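# Fetch loaded cart into yellow bay, close sliding door

## Task

Go to the neighbouring room, get the utility cart and move it into the yellow-taped bay so that every one of its four wheels sits fully inside the tape line without touching it. The cart's load has to stay aboard and must not overhang any edge. After that, slide the door fully closed. Banging the door while opening or closing it counts as failure, as does the robot toppling or being left tilted. Anything that is only correct because the robot is holding it at the end does not count.

## Robot and tools

ROBOT. A Hello Robot Stretch 3 with a single arm. The base has two drive wheels, is 0.33 m long and 0.34 m wide, and can only drive straight or spin in place; it cannot move sideways. On-the-spot turns pivot at the point between the drive wheels, 0.05 m behind the front edge. A lift carries the arm up and down a mast, and the arm telescopes out to the robot's right. To move the gripper forward or back, drive the base. With the arm pulled in and the wrist folded, the wrist reaches 0.06 m beyond the right side and a spin sweeps a 0.28 m radius. An unfolded, level wrist reaches past that circle. The head carries head_camera and nav_camera, which both follow head_pan_rad and head_tilt_rad. wrist_camera rides on the gripper.

FRAMES. Base frame: origin on the floor midway between the drive wheels, x forward, y left, z up. hand_pose is reported in this frame at the point where the closed fingertips meet. With all wrist joints at 0, its x axis is up, y points back along the arm toward the mast, and z points to the robot's rear. The fingertip pads are round and 0.04 m wide, and they sit slightly nearer the wrist when fully open. The odometry frame is the base frame where the scene began.

execute_actions. Arguments: actions, a list holding one action or nothing (empty list means just report), and cameras, a list drawn from head_camera, nav_camera, wrist_camera, all. Omitted, null or ["all"] returns every camera; [] returns none. An action may contain base, joints, or both, plus optional contact_limits. Its motions start at the same time and may finish at different times.
- base: exactly one key. translate_m is a relative straight drive in metres, forward positive, -1 to 1. rotate_rad is a relative spin in radians, counter-clockwise (left) positive, -3.2 to 3.2. Both are offsets from where the base last measured itself in the latest reported state.
- joints: absolute targets, one number per named joint: lift_m 0 to 1.1 (arm height on mast); arm_m 0 to 0.52 (extension); wrist_yaw_rad -1.345 to 4.42 (0 along the arm, positive toward the front, 3.0 folded over the base); wrist_pitch_rad -1.57 to 0.451 (0 level, negative tips fingertips down); wrist_roll_rad -2.911 to 2.911 (0 fingers side by side, level); gripper_m -0.089 to 0.179 (larger is wider; actual tip gap is about 0.007 m less when nearly shut, 0.025 m less when wide, zero below 0.007); head_pan_rad -3.953 to 1.73 (0 forward, positive left, -1.57 looks along the arm); head_tilt_rad -1.53 to 0.419 (negative down). Done tolerances: 0.004 for metre joints, 0.02 for yaw, roll and head, 0.05 for pitch.
- contact_limits: only arm_m, a motor effort percentage 1 to 100 at which the arm motion halts with contact_stop (negative sense when retracting). Lower is gentler, but too low halts immediately. It also caps the arm's holding force until the next action.
An omitted joint or base may still be driving toward an earlier target without showing it in the status. Unknown keys or out-of-range values reject the whole call and nothing moves. No action runs longer than 15 s. If a result reports a stop, any further execute_actions, wait or finished_scene calls in that same reply are skipped.

wait: seconds, 0 to 10. Commands nothing; the robot keeps its last command and returns the same report as an empty action.

zoom_image: camera and region [x0, y0, x1, y1] in pixels of that camera's latest full image, origin top-left, at most 504 by 504. Image sizes: head_camera 896x504, nav_camera 672x504 (fisheye), wrist_camera 644x364.

finished_scene: scene, the number of the scene being closed. It is final; the goal must already hold steadily with the robot keeping its last command.

RESULTS. joint_positions; base_status and joint_status: done (for the base, wheels turned the full amount even if slipping), off_target (stopped short and may still push), contact_stop, time_out, torque_fault (after the last three the old target is dropped). The arm and lift halt on firm contact and go slack until commanded again; a slack lift may sink under load or keep pressing. Base, wrist and head have no contact stop and will push. A wrist servo under prolonged strain switches off for 10 s. on_its_own describes uncommanded joints; its "held at" is the target, not the position. motor_effort in percent, positive toward higher values, peak in brackets, with sizable fixed bias and noise; positive wheel effort pushes forward. lidar_m: 12 distances in metres from the base origin, 30-degree sectors starting straight ahead and going counter-clockwise (4th left, 7th rear, 10th right), scanning a plane 0.17 m high, range 0.15 to 12, "-" for nothing; blind to glass and the robot, partly blocked by mast and low lift. wrist_depth_mm (45 to 1000) and head_depth_mm (280 to 4000, sideways image): 7x7 grids of median depth. base_odometry counts wheel turns, heading -3.142 to 3.142 left positive; turned_by_wheels and turned_by_imu give rotation since the previous report. base_tilt in degrees, forward and right positive, with a few degrees of constant bias. The pictures line lists the returned images in order.

SPEED. Full base speed (0.30 m/s, 1.9 rad/s) needs lift_m under 0.30, arm_m under 0.03 and wrist_yaw_rad over 2.54; otherwise 0.10 m/s and 0.63 rad/s.

GRIPPER. Grip by commanding below the object's width; release by going at least 0.02 above the touch value. Readings do not confirm a hold. Over-squeezing triggers a force reduction; send a new value to squeeze again.

SELF-COLLISION. Fold or unfold the wrist only with lift_m between 0.32 and 0.95, wrist_pitch_rad -0.4 and roll near 0; once folded, the lift may go to 0.25. With yaw below -0.4 keep pitch at -0.5 or lower.

AVOID. Do not slam the door; move it gently. Pushing with the gripper above about 0.45 m on something rigid, raising the contact limit, pushing again after a contact_stop, driving while holding or hooking something fixed, or snagging furniture (especially reversing) can tip the robot. If tilted, reverse the last move in small steps, free the gripper, and lower lift_m to about 0.2. Avoid drops, slips, hard hits and strong pushes. Loose objects may occasionally be nudged by outside forces. Shorter robot motion is better.

Each tool is called after ">>>" as name(argument=value, ...), one argument or row to a line, values as JSON.

## Session

>>> execute_actions(
  actions=[],
)

Scene clock: 0.00 s.
base_odometry: x=+0.000 y=+0.000 heading=+0.000 (m, m, rad; odometry frame)
turned_by_wheels: +0.000 (rad since the last result)
turned_by_imu: +0.000 (rad since the last result)
base_tilt: forward=-2.3 right=+2.3 (deg)
lidar_m: 1.33 1.28 1.08 1.08 1.22 2.00 2.09 1.06 0.96 0.95 1.07 1.34
head_depth_mm: 1200 1194 1195 1210 1221 1216 1220 / 1225 1225 1212 1236 1241 1247 1254 / 1260 1267 1242 1262 1278 1281 1288 / 1299 1303 1292 1298 1317 1319 1332 / 1333 1342 1322 1341 1355 1356 1360 / 1371 1376 1385 1378 1392 1384 1401 / 1413 1423 1434 1438 1430 1436 1445
base_status: not commanded
joint_positions: lift_m=+0.522 arm_m=+0.002 wrist_yaw_rad=+3.058 wrist_pitch_rad=-0.575 wrist_roll_rad=+0.013 gripper_m=+0.037 head_pan_rad=+0.009 head_tilt_rad=+0.007
joint_status: not commanded
motor_effort: left_wheel=+0 right_wheel=+0 lift_m=+21 arm_m=+0 wrist_yaw_rad=+0 wrist_pitch_rad=+8 wrist_roll_rad=+0 gripper_m=+0 head_pan_rad=+0 head_tilt_rad=+3 (%)
hand_pose: x=-0.0044 y=+0.0545 z=+0.5012 quat_wxyz=(+0.230, +0.690, +0.171, +0.665) (m; base frame)
wrist_depth_mm: - - - - - - - / - - - - - - - / - - - - - 994 968 / 933 913 881 886 860 850 831 / 804 805 774 755 756 740 731 / 712 694 708 674 658 666 644 / 632 626 - - 600 586 581
pictures: head_camera (sideways: a quarter turn clockwise sets it upright), nav_camera (sideways: a quarter turn counterclockwise sets it upright), wrist_camera
Images, in order (width x height): head_camera 896x504, nav_camera 672x504, wrist_camera 644x364.

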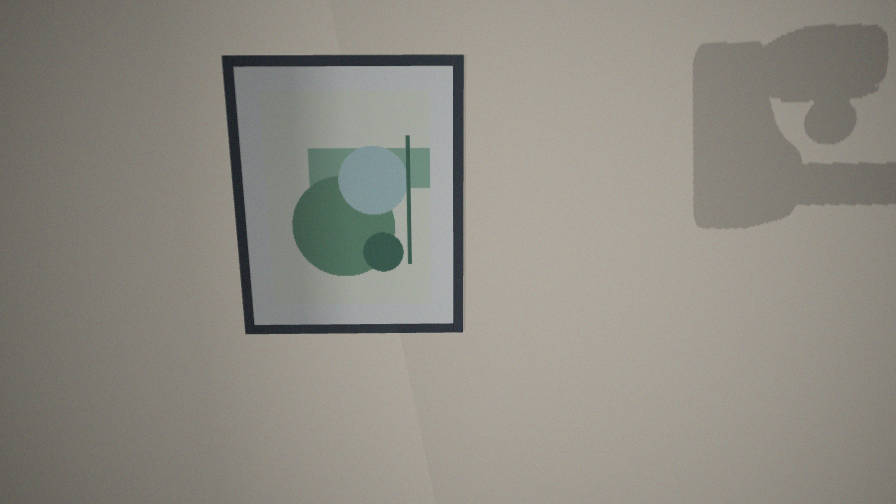

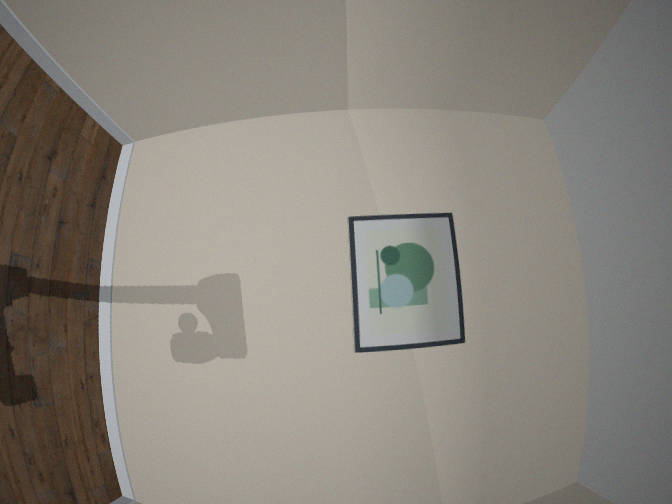

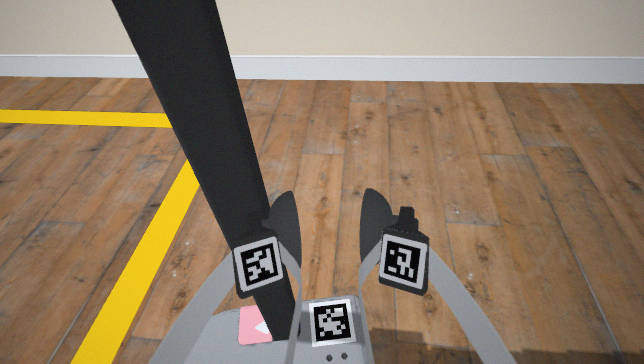

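>>> execute_actions(
  actions=[
    {"joints":{"head_pan_rad":1.57,"head_tilt_rad":-0.6}},
  ],
  cameras=["head_camera","nav_camera"],
)

>>> execute_actions(
  actions=[
    {"joints":{"head_pan_rad":-3.14,"head_tilt_rad":-0.4}},
  ],
  cameras=["head_camera","nav_camera"],
)

>>> execute_actions(
  actions=[
    {"joints":{"head_pan_rad":-1.57,"head_tilt_rad":-0.6}},
  ],
  cameras=["head_camera","nav_camera"],
)

Scene clock: 4.60 s.
base_odometry: x=+0.000 y=+0.000 heading=+0.000 (m, m, rad; odometry frame)
turned_by_wheels: +0.000 (rad since the last result)
turned_by_imu: +0.000 (rad since the last result)
base_tilt: forward=-2.3 right=+2.3 (deg)
lidar_m: 1.33 1.28 1.08 1.07 1.21 2.00 2.10 1.07 0.95 0.95 1.08 1.33
head_depth_mm: 843 931 1039 1165 1347 1420 1203 / 867 956 1066 1202 1388 1421 1209 / 884 980 1090 1235 1439 1433 1214 / 904 1003 1121 1278 1483 1438 1207 / 927 1023 1158 1321 1537 1433 1217 / 940 1055 1187 1353 1576 1434 1245 / 972 1073 1216 1402 1621 1479 -
base_status: not commanded
joint_positions: lift_m=+0.522 arm_m=+0.002 wrist_yaw_rad=+3.058 wrist_pitch_rad=-0.575 wrist_roll_rad=+0.013 gripper_m=+0.037 head_pan_rad=+1.563 head_tilt_rad=-0.592
joint_status: all done
motor_effort: left_wheel=+0(0) right_wheel=+0(0) lift_m=+21(21) arm_m=+1(0) wrist_yaw_rad=+0(0) wrist_pitch_rad=+8(8) wrist_roll_rad=+0(0) gripper_m=+0(0) head_pan_rad=+4(52) head_tilt_rad=-5(41) (%)
hand_pose: x=-0.0044 y=+0.0545 z=+0.5012 quat_wxyz=(+0.230, +0.690, +0.171, +0.665) (m; base frame)
wrist_depth_mm: - - - - - - - / - - - - - - - / - - - - - 980 958 / 929 919 887 880 861 850 827 / 803 787 784 762 753 739 720 / 713 698 702 687 656 657 652 / 629 625 - - 603 590 587
pictures: head_camera (sideways: a quarter turn clockwise sets it upright), nav_camera (sideways: a quarter turn counterclockwise sets it upright)
Images, in order (width x height): head_camera 896x504, nav_camera 672x504.

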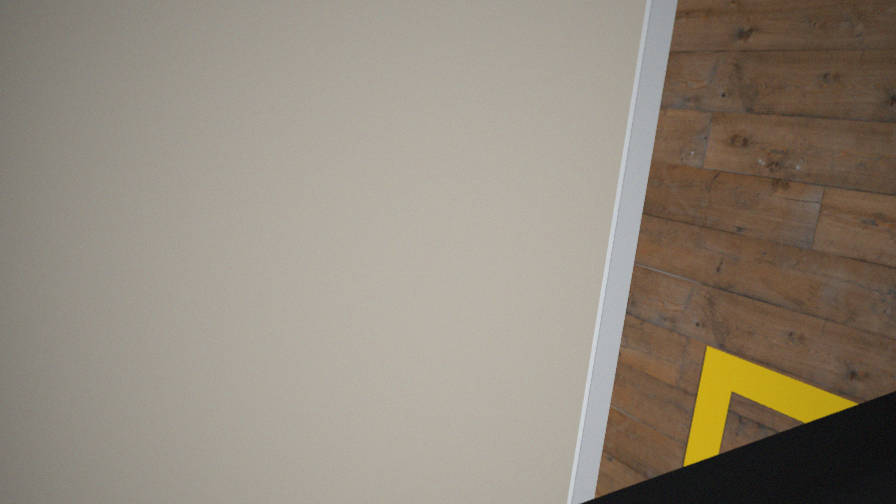

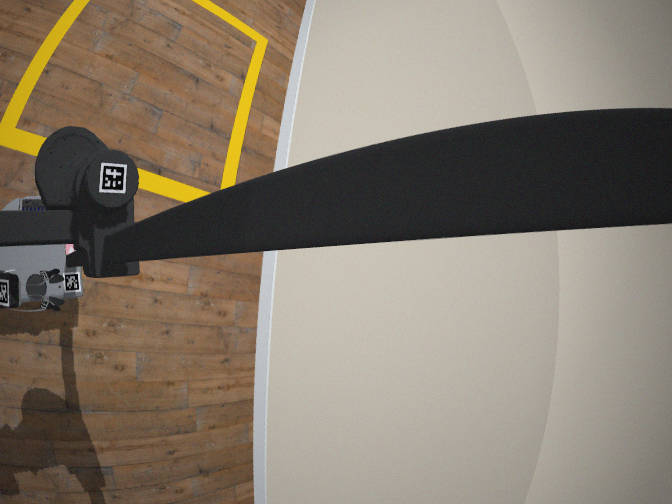

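Scene clock: 7.33 s.
base_odometry: x=+0.000 y=+0.000 heading=+0.000 (m, m, rad; odometry frame)
turned_by_wheels: +0.000 (rad since the last result)
turned_by_imu: +0.000 (rad since the last result)
base_tilt: forward=-2.3 right=+2.4 (deg)
lidar_m: 1.33 1.28 1.08 1.07 1.21 2.00 2.10 1.07 0.95 0.95 1.08 1.34
head_depth_mm: 1974 2089 2251 2443 2126 1658 1340 / 2000 2128 2332 2517 2148 1656 1356 / 2039 2183 2387 2540 2126 1666 1351 / 2104 2272 2454 2646 2178 1669 1358 / 2154 2295 2473 2608 2167 1680 1361 / 1902 1969 2026 2090 1997 1682 1351 / 1551 1502 1540 1595 1645 1626 1363
base_status: not commanded
joint_positions: lift_m=+0.522 arm_m=+0.002 wrist_yaw_rad=+3.058 wrist_pitch_rad=-0.575 wrist_roll_rad=+0.013 gripper_m=+0.037 head_pan_rad=-3.133 head_tilt_rad=-0.409
joint_status: all done
motor_effort: left_wheel=+0(0) right_wheel=-1(0) lift_m=+21(21) arm_m=+1(1) wrist_yaw_rad=+0(1) wrist_pitch_rad=+8(8) wrist_roll_rad=+0(0) gripper_m=+0(0) head_pan_rad=-4(49) head_tilt_rad=+5(24) (%)
hand_pose: x=-0.0044 y=+0.0545 z=+0.5012 quat_wxyz=(+0.230, +0.690, +0.171, +0.665) (m; base frame)
wrist_depth_mm: - - - - - - - / - - - - - - - / - - - - - 984 978 / 938 917 892 880 867 845 842 / 801 794 777 772 755 725 727 / 702 695 705 679 650 655 650 / 624 634 - - 605 588 585
pictures: head_camera (sideways: a quarter turn clockwise sets it upright), nav_camera (sideways: a quarter turn counterclockwise sets it upright)
Images, in order (width x height): head_camera 896x504, nav_camera 672x504.

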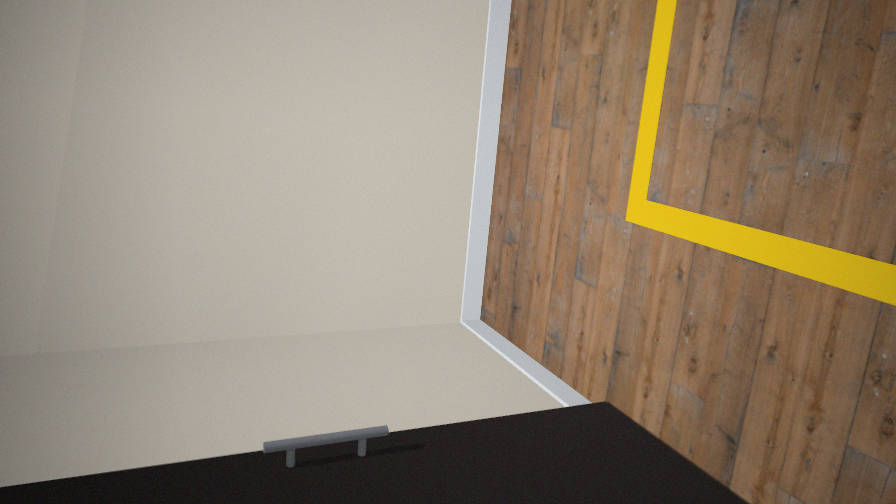

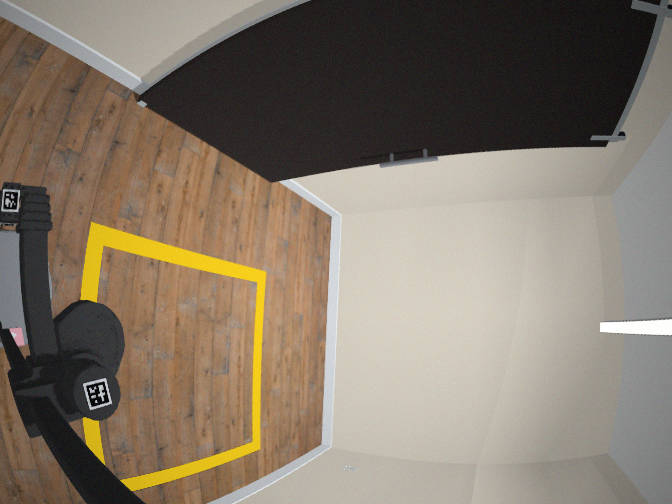

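Scene clock: 8.67 s.
base_odometry: x=+0.000 y=+0.000 heading=+0.000 (m, m, rad; odometry frame)
turned_by_wheels: +0.000 (rad since the last result)
turned_by_imu: +0.000 (rad since the last result)
base_tilt: forward=-2.3 right=+2.3 (deg)
lidar_m: 1.33 1.28 1.08 1.07 1.21 2.01 2.09 1.07 0.96 0.95 1.08 1.34
head_depth_mm: 752 825 917 1036 1185 1340 1206 / 766 848 941 1063 1224 1359 1203 / 780 862 969 1095 1267 1386 1206 / 797 886 992 1131 1307 1442 1211 / 815 911 1021 1157 1358 1431 1219 / 836 929 1049 1202 1412 1437 1221 / 853 955 1084 1251 1468 1443 1221
base_status: not commanded
joint_positions: lift_m=+0.522 arm_m=+0.002 wrist_yaw_rad=+3.058 wrist_pitch_rad=-0.575 wrist_roll_rad=+0.013 gripper_m=+0.037 head_pan_rad=-1.577 head_tilt_rad=-0.592
joint_status: all done
motor_effort: left_wheel=+0(0) right_wheel=-1(0) lift_m=+21(21) arm_m=+1(0) wrist_yaw_rad=+0(0) wrist_pitch_rad=+8(8) wrist_roll_rad=+0(0) gripper_m=+0(0) head_pan_rad=+4(50) head_tilt_rad=-4(28) (%)
hand_pose: x=-0.0044 y=+0.0545 z=+0.5012 quat_wxyz=(+0.230, +0.690, +0.171, +0.665) (m; base frame)
wrist_depth_mm: - - - - - - - / - - - - - - - / - - - - - 988 950 / 939 931 882 866 865 849 828 / 809 784 784 766 752 739 723 / 704 702 717 683 649 659 648 / 633 627 - - 601 589 579
pictures: head_camera (sideways: a quarter turn clockwise sets it upright), nav_camera (sideways: a quarter turn counterclockwise sets it upright)
Images, in order (width x height): head_camera 896x504, nav_camera 672x504.

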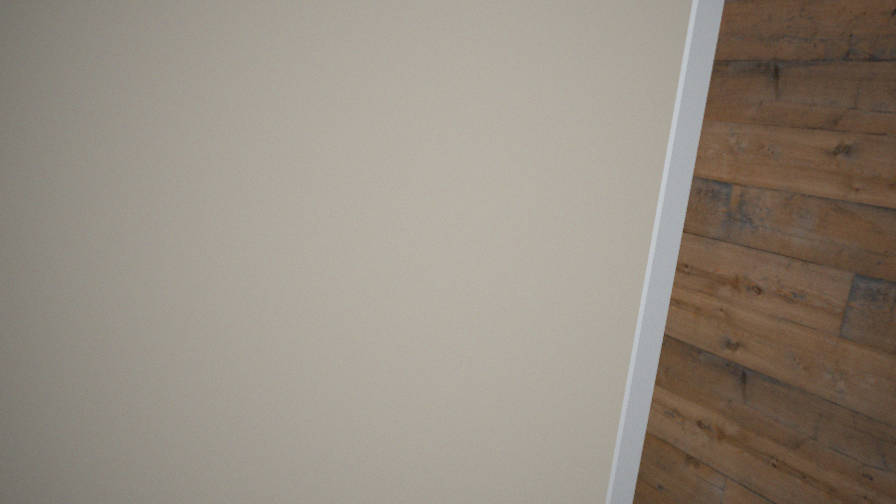

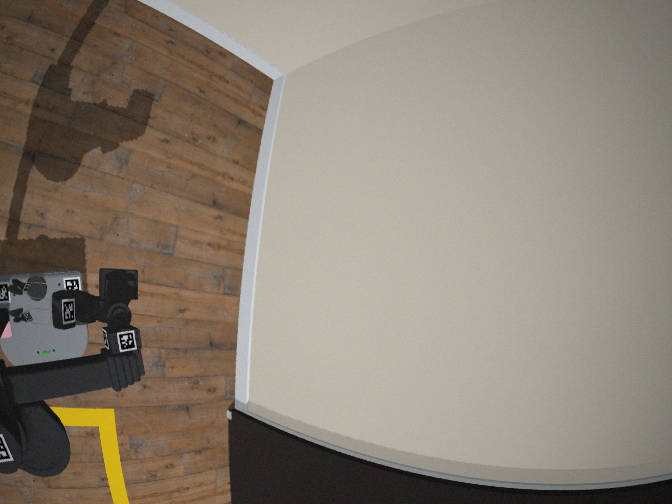

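>>> execute_actions(
  actions=[
    {"joints":{"head_pan_rad":-2.3,"head_tilt_rad":-0.3}},
  ],
  cameras=["head_camera","nav_camera"],
)

Scene clock: 12.53 s.
base_odometry: x=+0.000 y=+0.000 heading=+0.000 (m, m, rad; odometry frame)
turned_by_wheels: +0.000 (rad since the last result)
turned_by_imu: +0.000 (rad since the last result)
base_tilt: forward=-2.4 right=+2.4 (deg)
lidar_m: 1.33 1.28 1.08 1.07 1.22 2.00 2.09 1.07 0.95 0.95 1.08 1.34
head_depth_mm: 997 1076 1140 1239 1342 1460 1461 / 944 1002 1066 1151 1244 1350 1416 / 890 945 1007 1078 1153 1239 1342 / 864 918 972 1038 1114 1208 1300 / 861 906 957 1016 1081 1158 1242 / 820 861 906 963 1017 1082 1160 / 786 826 865 912 968 1031 1087
base_status: not commanded
joint_positions: lift_m=+0.522 arm_m=+0.002 wrist_yaw_rad=+3.058 wrist_pitch_rad=-0.575 wrist_roll_rad=+0.013 gripper_m=+0.037 head_pan_rad=-2.293 head_tilt_rad=-0.310
joint_status: all done
motor_effort: left_wheel=+0(0) right_wheel=-1(1) lift_m=+21(21) arm_m=+1(2) wrist_yaw_rad=+0(0) wrist_pitch_rad=+8(8) wrist_roll_rad=+0(0) gripper_m=+0(1) head_pan_rad=-5(47) head_tilt_rad=+6(32) (%)
hand_pose: x=-0.0044 y=+0.0545 z=+0.5012 quat_wxyz=(+0.230, +0.690, +0.171, +0.665) (m; base frame)
wrist_depth_mm: - - - - - - - / - - - - - - - / - - - - - 971 961 / 934 914 876 879 860 856 836 / 805 788 779 763 752 729 726 / 706 701 710 684 654 656 646 / 629 628 - - 597 591 578
pictures: head_camera (sideways: a quarter turn clockwise sets it upright), nav_camera (sideways: a quarter turn counterclockwise sets it upright)
Images, in order (width x height): head_camera 896x504, nav_camera 672x504.

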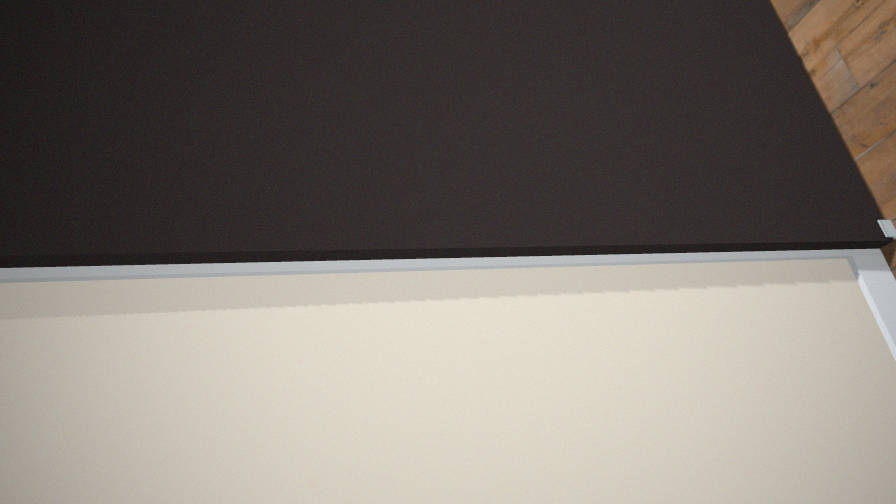

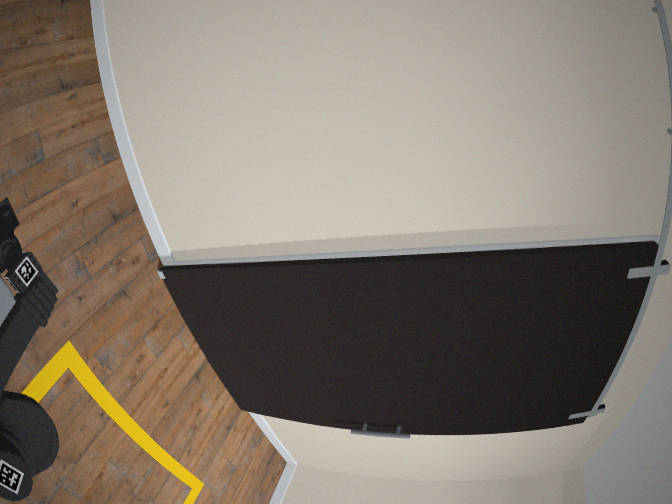

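>>> execute_actions(
  actions=[
    {"base":{"rotate_rad":-0.27},"joints":{"head_pan_rad":-2.2,"head_tilt_rad":-0.3}},
  ],
  cameras=["nav_camera"],
)

>>> execute_actions(
  actions=[
    {"base":{"translate_m":-0.8},"joints":{"head_pan_rad":-1.9,"head_tilt_rad":-0.3}},
  ],
  cameras=["head_camera","nav_camera"],
)

Scene clock: 37.07 s.
base_odometry: x=+0.000 y=+0.000 heading=-0.270 (m, m, rad; odometry frame)
turned_by_wheels: -0.270 (rad since the last result)
turned_by_imu: -0.270 (rad since the last result)
base_tilt: forward=-2.4 right=+2.4 (deg)
lidar_m: 1.33 1.36 1.13 1.08 1.10 1.45 2.45 1.35 1.01 0.95 0.98 1.29
head_depth_mm: 1244 1327 1441 1558 1704 1771 1461 / 1128 1206 1293 1391 1510 1653 1463 / 1039 1098 1168 1255 1343 1455 1468 / 957 1008 1067 1143 1218 1314 1379 / 889 935 989 1049 1115 1199 1281 / 850 897 956 1020 1082 1154 1227 / 832 870 910 958 1003 1058 1127
base_status: done
joint_positions: lift_m=+0.522 arm_m=+0.002 wrist_yaw_rad=+3.058 wrist_pitch_rad=-0.575 wrist_roll_rad=+0.013 gripper_m=+0.037 head_pan_rad=-2.207 head_tilt_rad=-0.309
joint_status: all done
motor_effort: left_wheel=+2(5) right_wheel=-3(4) lift_m=+21(21) arm_m=+1(0) wrist_yaw_rad=+0(0) wrist_pitch_rad=+8(8) wrist_roll_rad=+0(0) gripper_m=+0(1) head_pan_rad=+4(14) head_tilt_rad=+6(7) (%)
hand_pose: x=-0.0044 y=+0.0545 z=+0.5012 quat_wxyz=(+0.230, +0.690, +0.171, +0.665) (m; base frame)
wrist_depth_mm: 988 - - - - - - / - - - - - - - / - - - - - 988 967 / 945 920 887 887 853 851 821 / 813 789 786 764 757 736 722 / 707 704 697 681 647 659 646 / 630 620 - - 603 592 580
pictures: nav_camera (sideways: a quarter turn counterclockwise sets it upright)
Images, in order (width x height): nav_camera 672x504.

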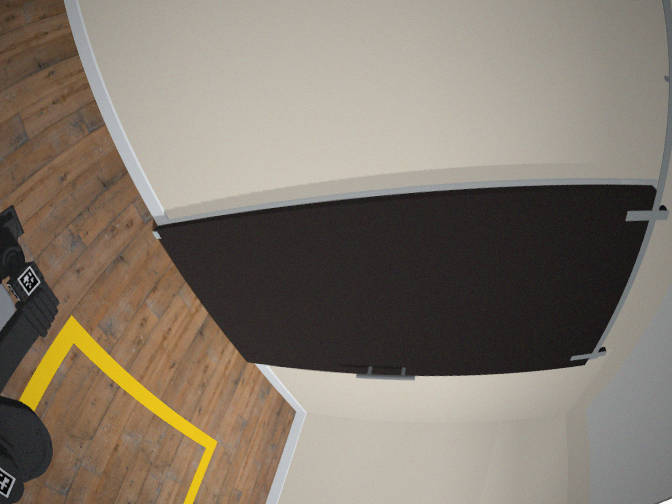

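Scene clock: 46.03 s.
base_odometry: x=-0.771 y=+0.213 heading=-0.270 (m, m, rad; odometry frame)
turned_by_wheels: +0.000 (rad since the last result)
turned_by_imu: +0.002 (rad since the last result)
base_tilt: forward=-2.3 right=+2.4 (deg)
lidar_m: 2.13 1.56 1.09 1.03 1.06 1.40 1.64 1.49 0.99 0.94 0.96 1.35
head_depth_mm: 941 1013 1095 1215 1320 1437 1450 / 905 958 1021 1097 1179 1280 1385 / 874 919 981 1050 1124 1213 1317 / 837 888 943 1001 1074 1149 1247 / 807 853 903 962 1024 1094 1178 / 782 824 867 921 982 1045 1123 / 755 793 838 883 943 1003 1064
base_status: done
joint_positions: lift_m=+0.522 arm_m=+0.002 wrist_yaw_rad=+3.058 wrist_pitch_rad=-0.575 wrist_roll_rad=+0.013 gripper_m=+0.037 head_pan_rad=-1.907 head_tilt_rad=-0.309
joint_status: all done
motor_effort: left_wheel=+2(2) right_wheel=-2(4) lift_m=+21(21) arm_m=+1(1) wrist_yaw_rad=+0(0) wrist_pitch_rad=+8(8) wrist_roll_rad=+0(0) gripper_m=+1(0) head_pan_rad=+4(32) head_tilt_rad=+6(5) (%)
hand_pose: x=-0.0044 y=+0.0545 z=+0.5012 quat_wxyz=(+0.230, +0.690, +0.171, +0.665) (m; base frame)
wrist_depth_mm: 960 978 - - - - - / - - - - - - - / - - - - - - 980 / 923 914 880 893 869 869 832 / 811 804 784 765 752 735 739 / 715 701 703 682 651 656 650 / 633 626 - - 604 583 584
pictures: head_camera (sideways: a quarter turn clockwise sets it upright), nav_camera (sideways: a quarter turn counterclockwise sets it upright)
Images, in order (width x height): head_camera 896x504, nav_camera 672x504.

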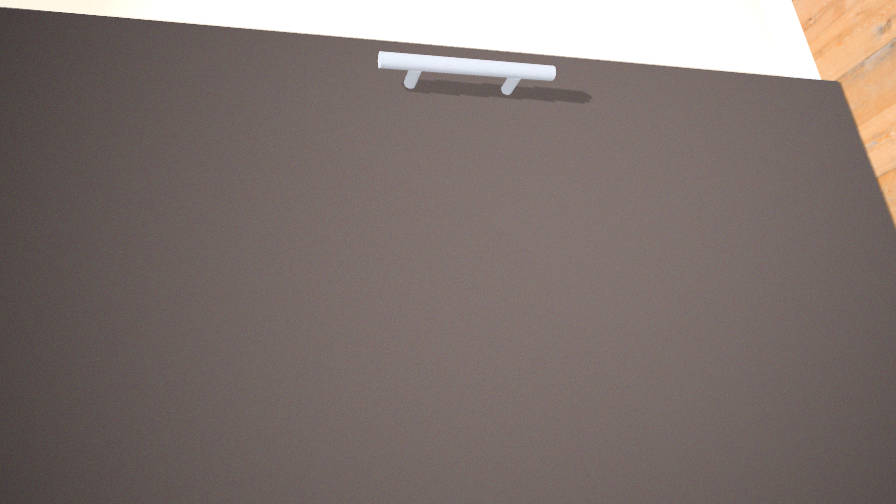

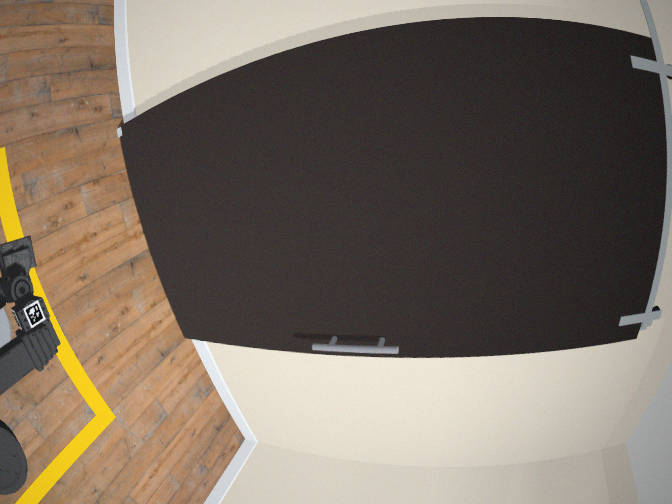

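>>> execute_actions(
  actions=[
    {"base":{"translate_m":-0.55},"joints":{"head_pan_rad":-1.57,"head_tilt_rad":-0.35,"wrist_pitch_rad":-0.4,"lift_m":0.6}},
  ],
  cameras=[],
)

>>> execute_actions(
  actions=[
    {"joints":{"wrist_yaw_rad":0,"gripper_m":0.1}},
  ],
  cameras=[],
)

>>> execute_actions(
  actions=[
    {"joints":{"wrist_pitch_rad":0,"lift_m":0.86,"wrist_roll_rad":0}},
  ],
)

Scene clock: 65.27 s.
base_odometry: x=-1.301 y=+0.360 heading=-0.270 (m, m, rad; odometry frame)
turned_by_wheels: +0.000 (rad since the last result)
turned_by_imu: +0.002 (rad since the last result)
base_tilt: forward=-2.3 right=+2.4 (deg)
lidar_m: 2.67 1.50 1.06 1.00 1.03 1.15 1.10 1.12 1.08 0.97 0.99 1.39
head_depth_mm: 853 911 970 1044 1129 1228 1335 / 846 903 972 1040 1131 1229 1329 / 801 850 912 968 1059 1159 1279 / 798 850 907 980 1055 1143 1258 / 794 845 909 971 1050 1147 1247 / 792 844 902 970 1047 1137 1248 / 789 839 899 965 1042 1130 1233
base_status: done
joint_positions: lift_m=+0.599 arm_m=+0.002 wrist_yaw_rad=+3.058 wrist_pitch_rad=-0.418 wrist_roll_rad=+0.013 gripper_m=+0.037 head_pan_rad=-1.577 head_tilt_rad=-0.345
joint_status: all done
motor_effort: left_wheel=+2(3) right_wheel=-1(6) lift_m=+33(35) arm_m=+1(1) wrist_yaw_rad=+0(0) wrist_pitch_rad=+11(12) wrist_roll_rad=-1(0) gripper_m=-1(1) head_pan_rad=+5(33) head_tilt_rad=-2(8) (%)
hand_pose: x=-0.0026 y=+0.0768 z=+0.6118 quat_wxyz=(+0.177, +0.701, +0.117, +0.681) (m; base frame)
wrist_depth_mm: 892 - 938 977 - - - / 974 - - - - - - / - - - - - - - / - - - - - - - / - - - 998 976 964 936 / 907 904 - 842 815 833 808 / 780 764 736 744 729 723 706
pictures: none
No camera images: the call's "cameras" was empty. Leave "cameras" out to get every camera's image.

Scene clock: 67.80 s.
base_odometry: x=-1.301 y=+0.360 heading=-0.270 (m, m, rad; odometry frame)
turned_by_wheels: +0.000 (rad since the last result)
turned_by_imu: +0.000 (rad since the last result)
base_tilt: forward=-2.3 right=+2.4 (deg)
lidar_m: 2.68 1.50 1.06 1.00 1.03 1.15 1.09 1.12 1.08 0.97 0.99 1.38
head_depth_mm: 855 909 973 1048 1130 1232 1333 / 844 902 970 1043 1128 1225 1328 / 800 852 911 973 1058 1166 1280 / 802 848 905 979 1052 1145 1261 / 797 848 903 975 1050 1138 1253 / 793 844 904 964 1044 1138 1246 / 791 837 897 961 1037 1132 1239
base_status: not commanded
joint_positions: lift_m=+0.599 arm_m=+0.002 wrist_yaw_rad=+0.002 wrist_pitch_rad=-0.418 wrist_roll_rad=+0.013 gripper_m=+0.100 head_pan_rad=-1.577 head_tilt_rad=-0.345
joint_status: all done
motor_effort: left_wheel=+1(2) right_wheel=-2(1) lift_m=+33(33) arm_m=+1(1) wrist_yaw_rad=-3(0) wrist_pitch_rad=+12(11) wrist_roll_rad=+0(0) gripper_m=+1(95) head_pan_rad=+4(4) head_tilt_rad=-3(3) (%)
hand_pose: x=-0.0210 y=-0.3712 z=+0.6118 quat_wxyz=(+0.687, +0.147, -0.696, -0.147) (m; base frame)
wrist_depth_mm: 637 650 660 672 736 744 766 / 711 712 725 734 810 830 831 / 779 781 814 813 880 917 925 / 866 884 911 921 - - - / 991 977 988 990 998 969 931 / 893 875 842 848 840 814 808 / 769 758 753 744 735 720 718
pictures: none
No camera images: the call's "cameras" was empty. Leave "cameras" out to get every camera's image.

Scene clock: 71.00 s.
base_odometry: x=-1.301 y=+0.360 heading=-0.270 (m, m, rad; odometry frame)
turned_by_wheels: +0.000 (rad since the last result)
turned_by_imu: +0.000 (rad since the last result)
base_tilt: forward=-2.3 right=+2.4 (deg)
lidar_m: 2.68 1.51 1.06 1.00 1.03 1.15 1.09 1.12 1.07 0.97 0.99 1.38
head_depth_mm: 851 908 975 1047 1129 1233 1331 / 844 899 971 1041 1127 1211 1326 / 800 850 912 971 1059 1168 1247 / 799 847 911 973 1057 1129 1257 / 794 848 902 972 1054 1137 1247 / 793 842 903 965 1049 1137 1237 / 791 842 900 963 1044 1129 1238
base_status: not commanded
joint_positions: lift_m=+0.859 arm_m=+0.002 wrist_yaw_rad=+0.002 wrist_pitch_rad=-0.021 wrist_roll_rad=+0.004 gripper_m=+0.100 head_pan_rad=-1.577 head_tilt_rad=-0.345
joint_status: all done
motor_effort: left_wheel=+1(2) right_wheel=-2(1) lift_m=+33(35) arm_m=+0(0) wrist_yaw_rad=-2(3) wrist_pitch_rad=+13(16) wrist_roll_rad=-2(3) gripper_m=+0(0) head_pan_rad=+4(4) head_tilt_rad=-3(2) (%)
hand_pose: x=-0.0209 y=-0.4025 z=+0.9685 quat_wxyz=(+0.706, +0.008, -0.708, -0.007) (m; base frame)
wrist_depth_mm: 653 653 660 664 731 730 749 / 677 674 693 696 757 762 780 / 703 710 720 719 795 799 815 / 732 743 751 755 821 848 853 / 767 775 787 783 874 875 897 / 796 793 816 822 903 910 913 / 836 849 849 873 944 970 974
pictures: head_camera (sideways: a quarter turn clockwise sets it upright), nav_camera (sideways: a quarter turn counterclockwise sets it upright), wrist_camera
Images, in order (width x height): head_camera 896x504, nav_camera 672x504, wrist_camera 644x364.

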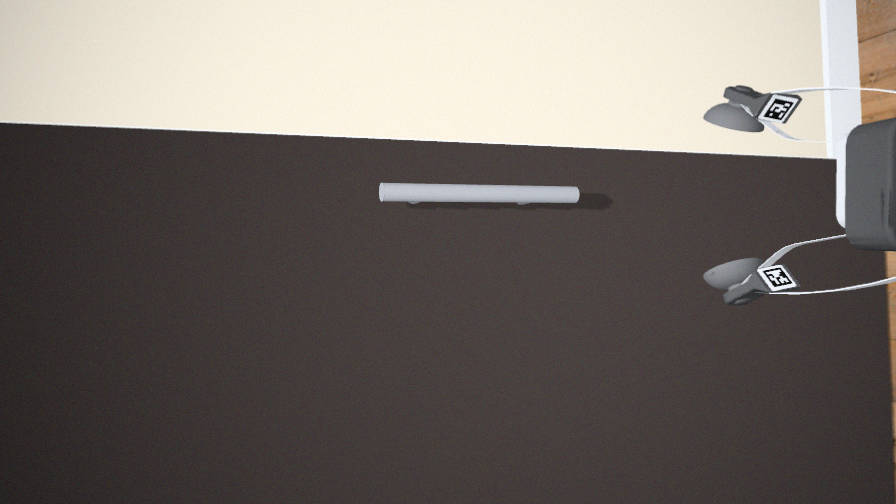

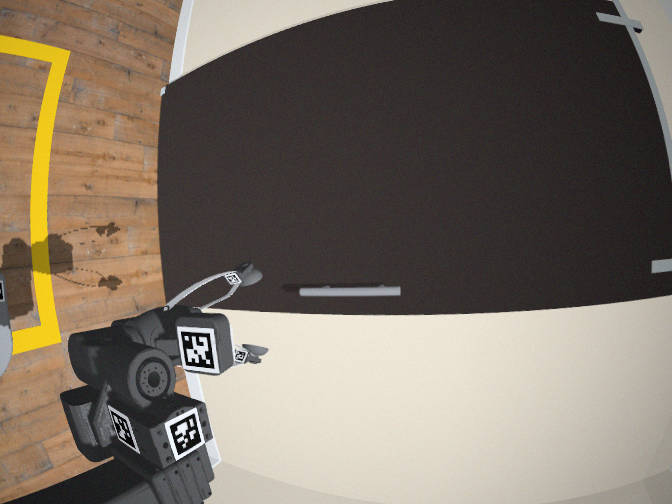

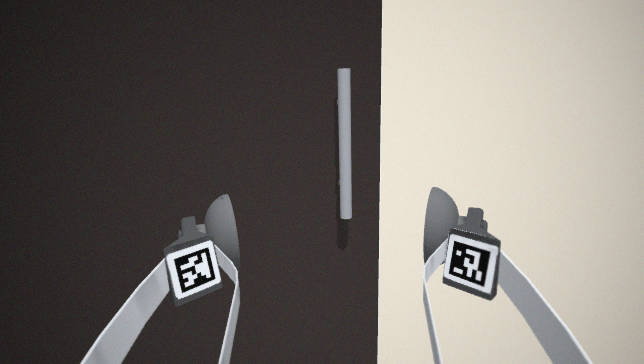

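>>> execute_actions(
  actions=[
    {"base":{"translate_m":-0.04},"joints":{"arm_m":0.3,"lift_m":0.88,"head_tilt_rad":-0.5}},
  ],
  cameras=["head_camera","wrist_camera"],
)

Scene clock: 78.60 s.
base_odometry: x=-1.340 y=+0.370 heading=-0.270 (m, m, rad; odometry frame)
turned_by_wheels: +0.000 (rad since the last result)
turned_by_imu: +0.001 (rad since the last result)
base_tilt: forward=-2.3 right=+2.4 (deg)
lidar_m: 2.72 1.51 1.06 1.00 1.03 1.11 1.05 1.08 1.08 0.97 0.99 1.31
head_depth_mm: 846 924 1011 1104 - 1430 1250 / 841 916 1013 1072 1304 1407 1275 / 798 872 961 - 1240 1403 1275 / 786 862 932 1062 1181 1334 1279 / 781 856 939 1040 1169 1326 1289 / 782 851 934 1037 1166 1328 1293 / 776 850 935 1035 1156 1318 1289
base_status: done
joint_positions: lift_m=+0.879 arm_m=+0.300 wrist_yaw_rad=+0.001 wrist_pitch_rad=-0.021 wrist_roll_rad=+0.004 gripper_m=+0.100 head_pan_rad=-1.577 head_tilt_rad=-0.494
joint_status: all done
motor_effort: left_wheel=+1(3) right_wheel=-2(5) lift_m=+33(33) arm_m=+4(6) wrist_yaw_rad=-1(2) wrist_pitch_rad=+13(13) wrist_roll_rad=-2(2) gripper_m=+0(0) head_pan_rad=+3(6) head_tilt_rad=-4(21) (%)
hand_pose: x=-0.0213 y=-0.7004 z=+0.9886 quat_wxyz=(+0.706, +0.008, -0.708, -0.007) (m; base frame)
wrist_depth_mm: 381 386 387 397 447 458 462 / 395 399 403 406 466 472 476 / 411 417 420 422 489 495 507 / 429 432 440 440 506 513 521 / 450 451 459 461 527 539 548 / 467 470 484 481 558 567 575 / 490 501 505 514 583 598 608
pictures: head_camera (sideways: a quarter turn clockwise sets it upright), wrist_camera
Images, in order (width x height): head_camera 896x504, wrist_camera 644x364.

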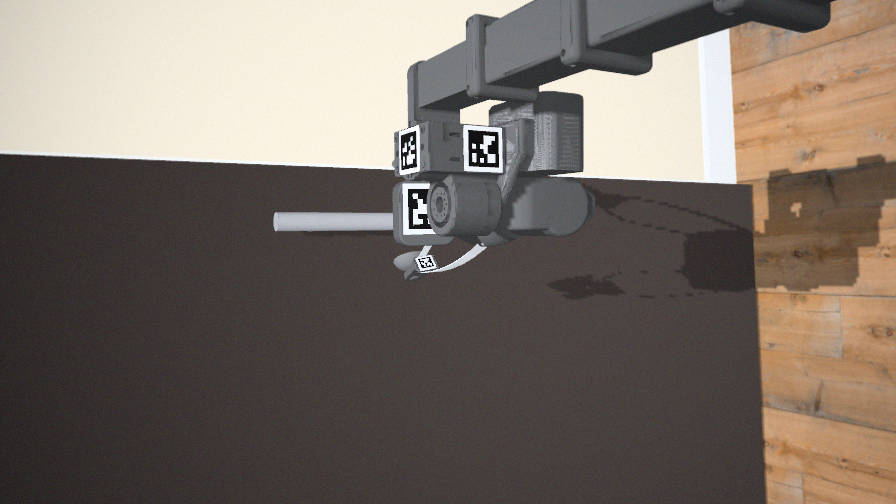

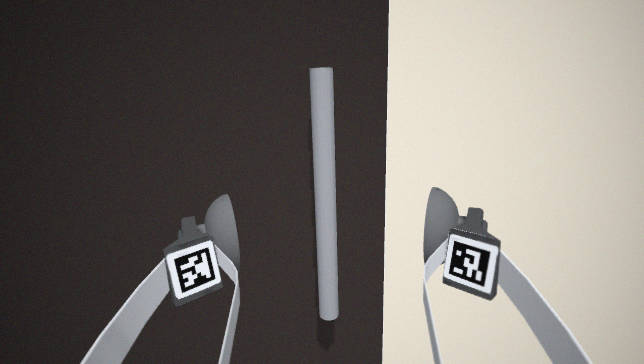

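>>> execute_actions(
  actions=[
    {"joints":{"arm_m":0.42},"contact_limits":{"arm_m":15}},
  ],
  cameras=["head_camera","wrist_camera"],
)

Scene clock: 89.13 s.
base_odometry: x=-1.340 y=+0.370 heading=-0.270 (m, m, rad; odometry frame)
turned_by_wheels: +0.000 (rad since the last result)
turned_by_imu: +0.001 (rad since the last result)
base_tilt: forward=-2.3 right=+2.4 (deg)
lidar_m: 2.71 1.50 1.06 1.00 1.03 1.11 1.06 1.08 1.08 0.97 0.99 1.31
head_depth_mm: 847 923 1015 1105 - 1420 1268 / 842 919 1000 - 1285 1411 1279 / 798 874 944 - 1213 1407 1281 / 787 857 930 1062 1172 1354 1273 / 785 854 937 1042 1171 1333 1291 / 784 852 937 1037 1157 1327 1283 / 780 850 929 1034 1156 1322 1291
base_status: not commanded
joint_positions: lift_m=+0.879 arm_m=+0.420 wrist_yaw_rad=+0.001 wrist_pitch_rad=-0.021 wrist_roll_rad=+0.004 gripper_m=+0.100 head_pan_rad=-1.577 head_tilt_rad=-0.494
joint_status: all done
motor_effort: left_wheel=+1(2) right_wheel=-2(2) lift_m=+33(33) arm_m=+4(4) wrist_yaw_rad=-1(1) wrist_pitch_rad=+13(13) wrist_roll_rad=-2(2) gripper_m=+1(1) head_pan_rad=+4(4) head_tilt_rad=-4(3) (%)
contact_limits: arm_m 15 (drawing in: default 24, maximum 40; extending or still: default 35, maximum 56)
hand_pose: x=-0.0213 y=-0.8204 z=+0.9886 quat_wxyz=(+0.706, +0.008, -0.708, -0.007) (m; base frame)
wrist_depth_mm: 273 276 279 282 333 343 346 / 284 287 292 290 348 356 362 / 296 299 300 303 361 370 377 / 309 311 316 315 376 387 395 / 321 326 329 328 341 405 412 / 335 339 348 346 360 428 429 / 350 359 361 362 432 446 454
pictures: head_camera (sideways: a quarter turn clockwise sets it upright), wrist_camera
Images, in order (width x height): head_camera 896x504, wrist_camera 644x364.

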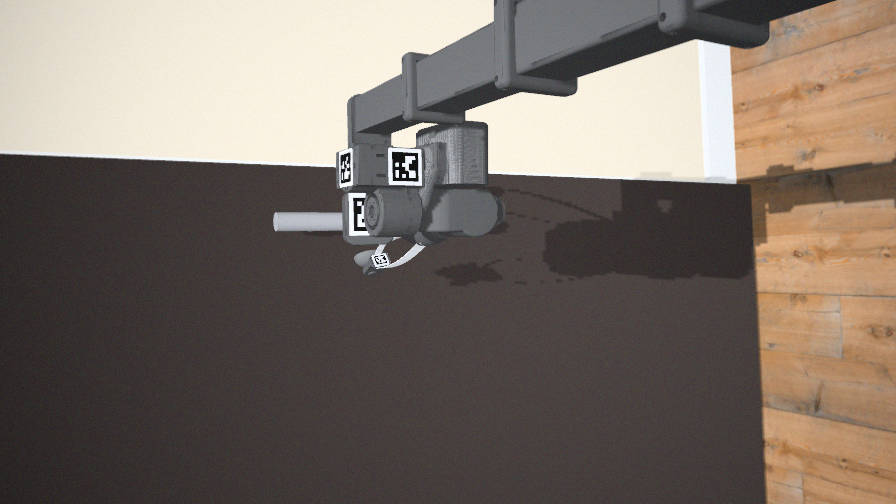

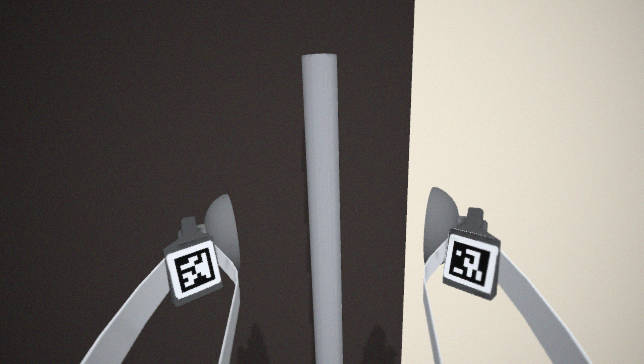

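>>> execute_actions(
  actions=[
    {"joints":{"arm_m":0.495},"contact_limits":{"arm_m":12}},
  ],
  cameras=["head_camera","wrist_camera"],
)

Scene clock: 95.53 s.
base_odometry: x=-1.340 y=+0.370 heading=-0.270 (m, m, rad; odometry frame)
turned_by_wheels: +0.000 (rad since the last result)
turned_by_imu: +0.001 (rad since the last result)
base_tilt: forward=-2.3 right=+2.4 (deg)
lidar_m: 2.72 1.50 1.06 1.00 1.03 1.11 1.06 1.08 1.08 0.97 0.99 1.31
head_depth_mm: 844 923 1012 1103 - 1415 1267 / 844 917 993 1155 1267 1405 1278 / 796 873 932 1099 1209 1407 1275 / 788 857 928 1045 1174 1342 1284 / 782 853 938 1041 1168 1335 1282 / 781 851 936 1037 1161 1323 1287 / 780 848 933 1032 1161 1315 1292
base_status: not commanded
joint_positions: lift_m=+0.879 arm_m=+0.495 wrist_yaw_rad=+0.001 wrist_pitch_rad=-0.021 wrist_roll_rad=+0.004 gripper_m=+0.100 head_pan_rad=-1.577 head_tilt_rad=-0.494
joint_status: all done
motor_effort: left_wheel=+1(1) right_wheel=-1(2) lift_m=+33(33) arm_m=+4(7) wrist_yaw_rad=-1(1) wrist_pitch_rad=+13(13) wrist_roll_rad=-2(1) gripper_m=+0(0) head_pan_rad=+4(5) head_tilt_rad=-3(3) (%)
contact_limits: arm_m 12 (drawing in: default 24, maximum 40; extending or still: default 35, maximum 56)
hand_pose: x=-0.0213 y=-0.8954 z=+0.9886 quat_wxyz=(+0.706, +0.008, -0.708, -0.007) (m; base frame)
wrist_depth_mm: 206 208 211 211 216 272 275 / 215 216 220 160 225 282 286 / 223 226 228 171 235 293 297 / 233 236 238 236 244 308 312 / 244 244 248 248 254 320 324 / 254 256 263 260 268 339 343 / 265 270 274 272 285 354 359
pictures: head_camera (sideways: a quarter turn clockwise sets it upright), wrist_camera
Images, in order (width x height): head_camera 896x504, wrist_camera 644x364.

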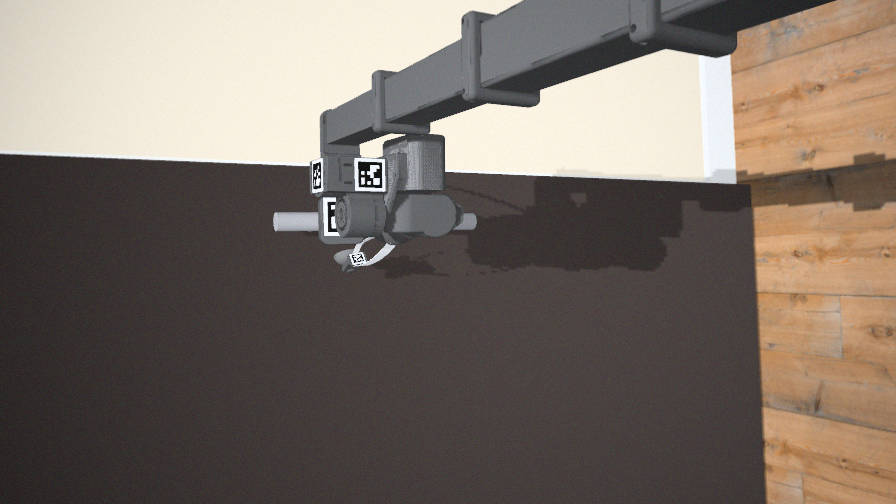

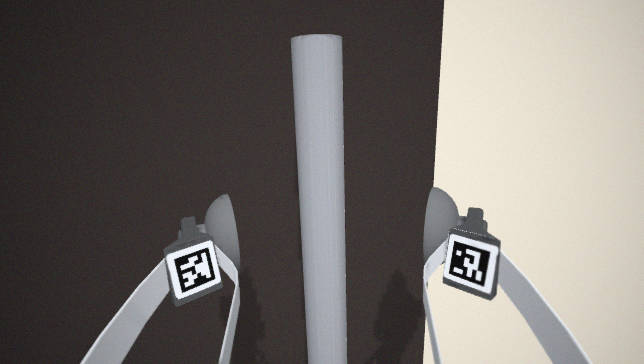

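>>> execute_actions(
  actions=[
    {"joints":{"arm_m":0.52},"contact_limits":{"arm_m":12}},
  ],
  cameras=["wrist_camera"],
)

>>> execute_actions(
  actions=[
    {"joints":{"gripper_m":0.0}},
  ],
  cameras=["wrist_camera","head_camera"],
)

Scene clock: 100.77 s.
base_odometry: x=-1.340 y=+0.370 heading=-0.270 (m, m, rad; odometry frame)
turned_by_wheels: +0.000 (rad since the last result)
turned_by_imu: +0.000 (rad since the last result)
base_tilt: forward=-2.4 right=+2.4 (deg)
lidar_m: 2.71 1.50 1.06 1.00 1.03 1.11 1.05 1.08 1.08 0.97 0.99 1.31
head_depth_mm: 846 917 1013 1101 - 1421 1266 / 840 920 997 1140 1265 1405 1270 / 799 871 924 1107 1214 1400 1275 / 784 857 931 1047 1172 1347 1283 / 785 856 940 1043 1170 1332 1287 / 784 849 940 1038 1159 1317 1284 / 779 851 933 1033 1156 1317 1285
base_status: not commanded
joint_positions: lift_m=+0.879 arm_m=+0.520 wrist_yaw_rad=+0.001 wrist_pitch_rad=-0.021 wrist_roll_rad=+0.004 gripper_m=+0.100 head_pan_rad=-1.577 head_tilt_rad=-0.494
joint_status: all done
motor_effort: left_wheel=+1(1) right_wheel=-2(2) lift_m=+33(33) arm_m=+4(4) wrist_yaw_rad=-1(1) wrist_pitch_rad=+13(13) wrist_roll_rad=-1(2) gripper_m=+0(0) head_pan_rad=+4(4) head_tilt_rad=-4(4) (%)
contact_limits: arm_m 12 (drawing in: default 24, maximum 40; extending or still: default 35, maximum 56)
hand_pose: x=-0.0213 y=-0.9204 z=+0.9886 quat_wxyz=(+0.706, +0.008, -0.708, -0.007) (m; base frame)
wrist_depth_mm: 184 186 188 188 193 247 250 / 192 193 196 135 200 257 261 / 200 201 203 140 209 269 273 / 207 210 212 149 218 282 284 / 217 218 221 163 226 294 298 / 226 227 234 166 237 307 312 / 237 241 244 173 252 325 327
pictures: wrist_camera
Images, in order (width x height): wrist_camera 644x364.

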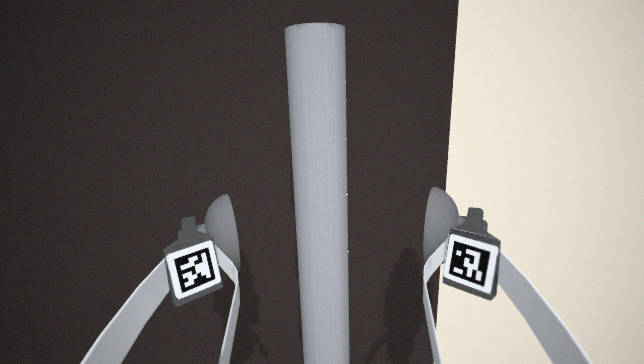

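Scene clock: 102.27 s.
base_odometry: x=-1.340 y=+0.370 heading=-0.269 (m, m, rad; odometry frame)
turned_by_wheels: +0.000 (rad since the last result)
turned_by_imu: +0.001 (rad since the last result)
base_tilt: forward=-2.4 right=+2.4 (deg)
lidar_m: 2.72 1.50 1.06 1.00 1.03 1.11 1.05 1.08 1.08 0.97 0.99 1.31
head_depth_mm: 842 921 1019 1102 - 1426 1269 / 841 920 993 1134 1261 1409 1279 / 798 869 928 1095 1209 1398 1272 / 786 857 928 1042 1174 1338 1280 / 782 856 942 1040 1169 1330 1288 / 781 853 937 1035 1169 1325 1288 / 778 847 934 1031 1156 1313 1292
base_status: not commanded
joint_positions: lift_m=+0.879 arm_m=+0.520 wrist_yaw_rad=+0.008 wrist_pitch_rad=-0.021 wrist_roll_rad=+0.004 gripper_m=+0.001 head_pan_rad=-1.577 head_tilt_rad=-0.494
joint_status: all done
motor_effort: left_wheel=+4(4) right_wheel=-7(7) lift_m=+33(33) arm_m=+3(4) wrist_yaw_rad=-10(11) wrist_pitch_rad=+13(13) wrist_roll_rad=-2(1) gripper_m=-17(98) head_pan_rad=+4(4) head_tilt_rad=-3(4) (%)
hand_pose: x=-0.0194 y=-0.9204 z=+0.9886 quat_wxyz=(+0.706, +0.010, -0.708, -0.005) (m; base frame)
wrist_depth_mm: 185 187 187 185 190 246 248 / 192 193 195 133 199 257 260 / 199 201 203 139 206 267 269 / 208 209 211 145 215 279 282 / 218 218 220 149 226 291 294 / 227 228 232 159 240 306 309 / 238 239 243 169 248 322 325
pictures: head_camera (sideways: a quarter turn clockwise sets it upright), wrist_camera
Images, in order (width x height): head_camera 896x504, wrist_camera 644x364.

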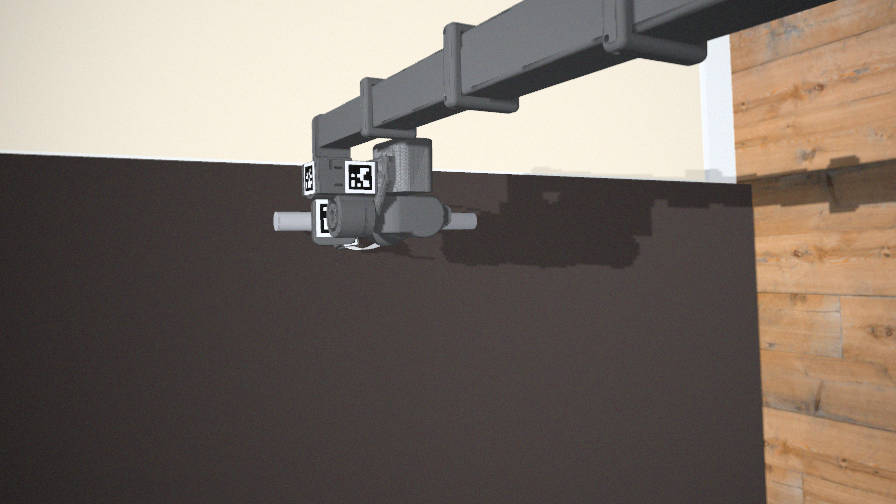

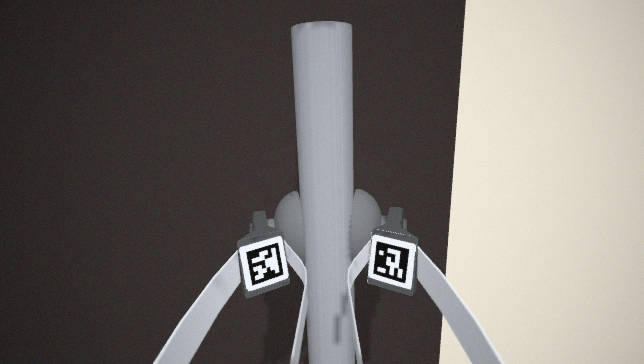

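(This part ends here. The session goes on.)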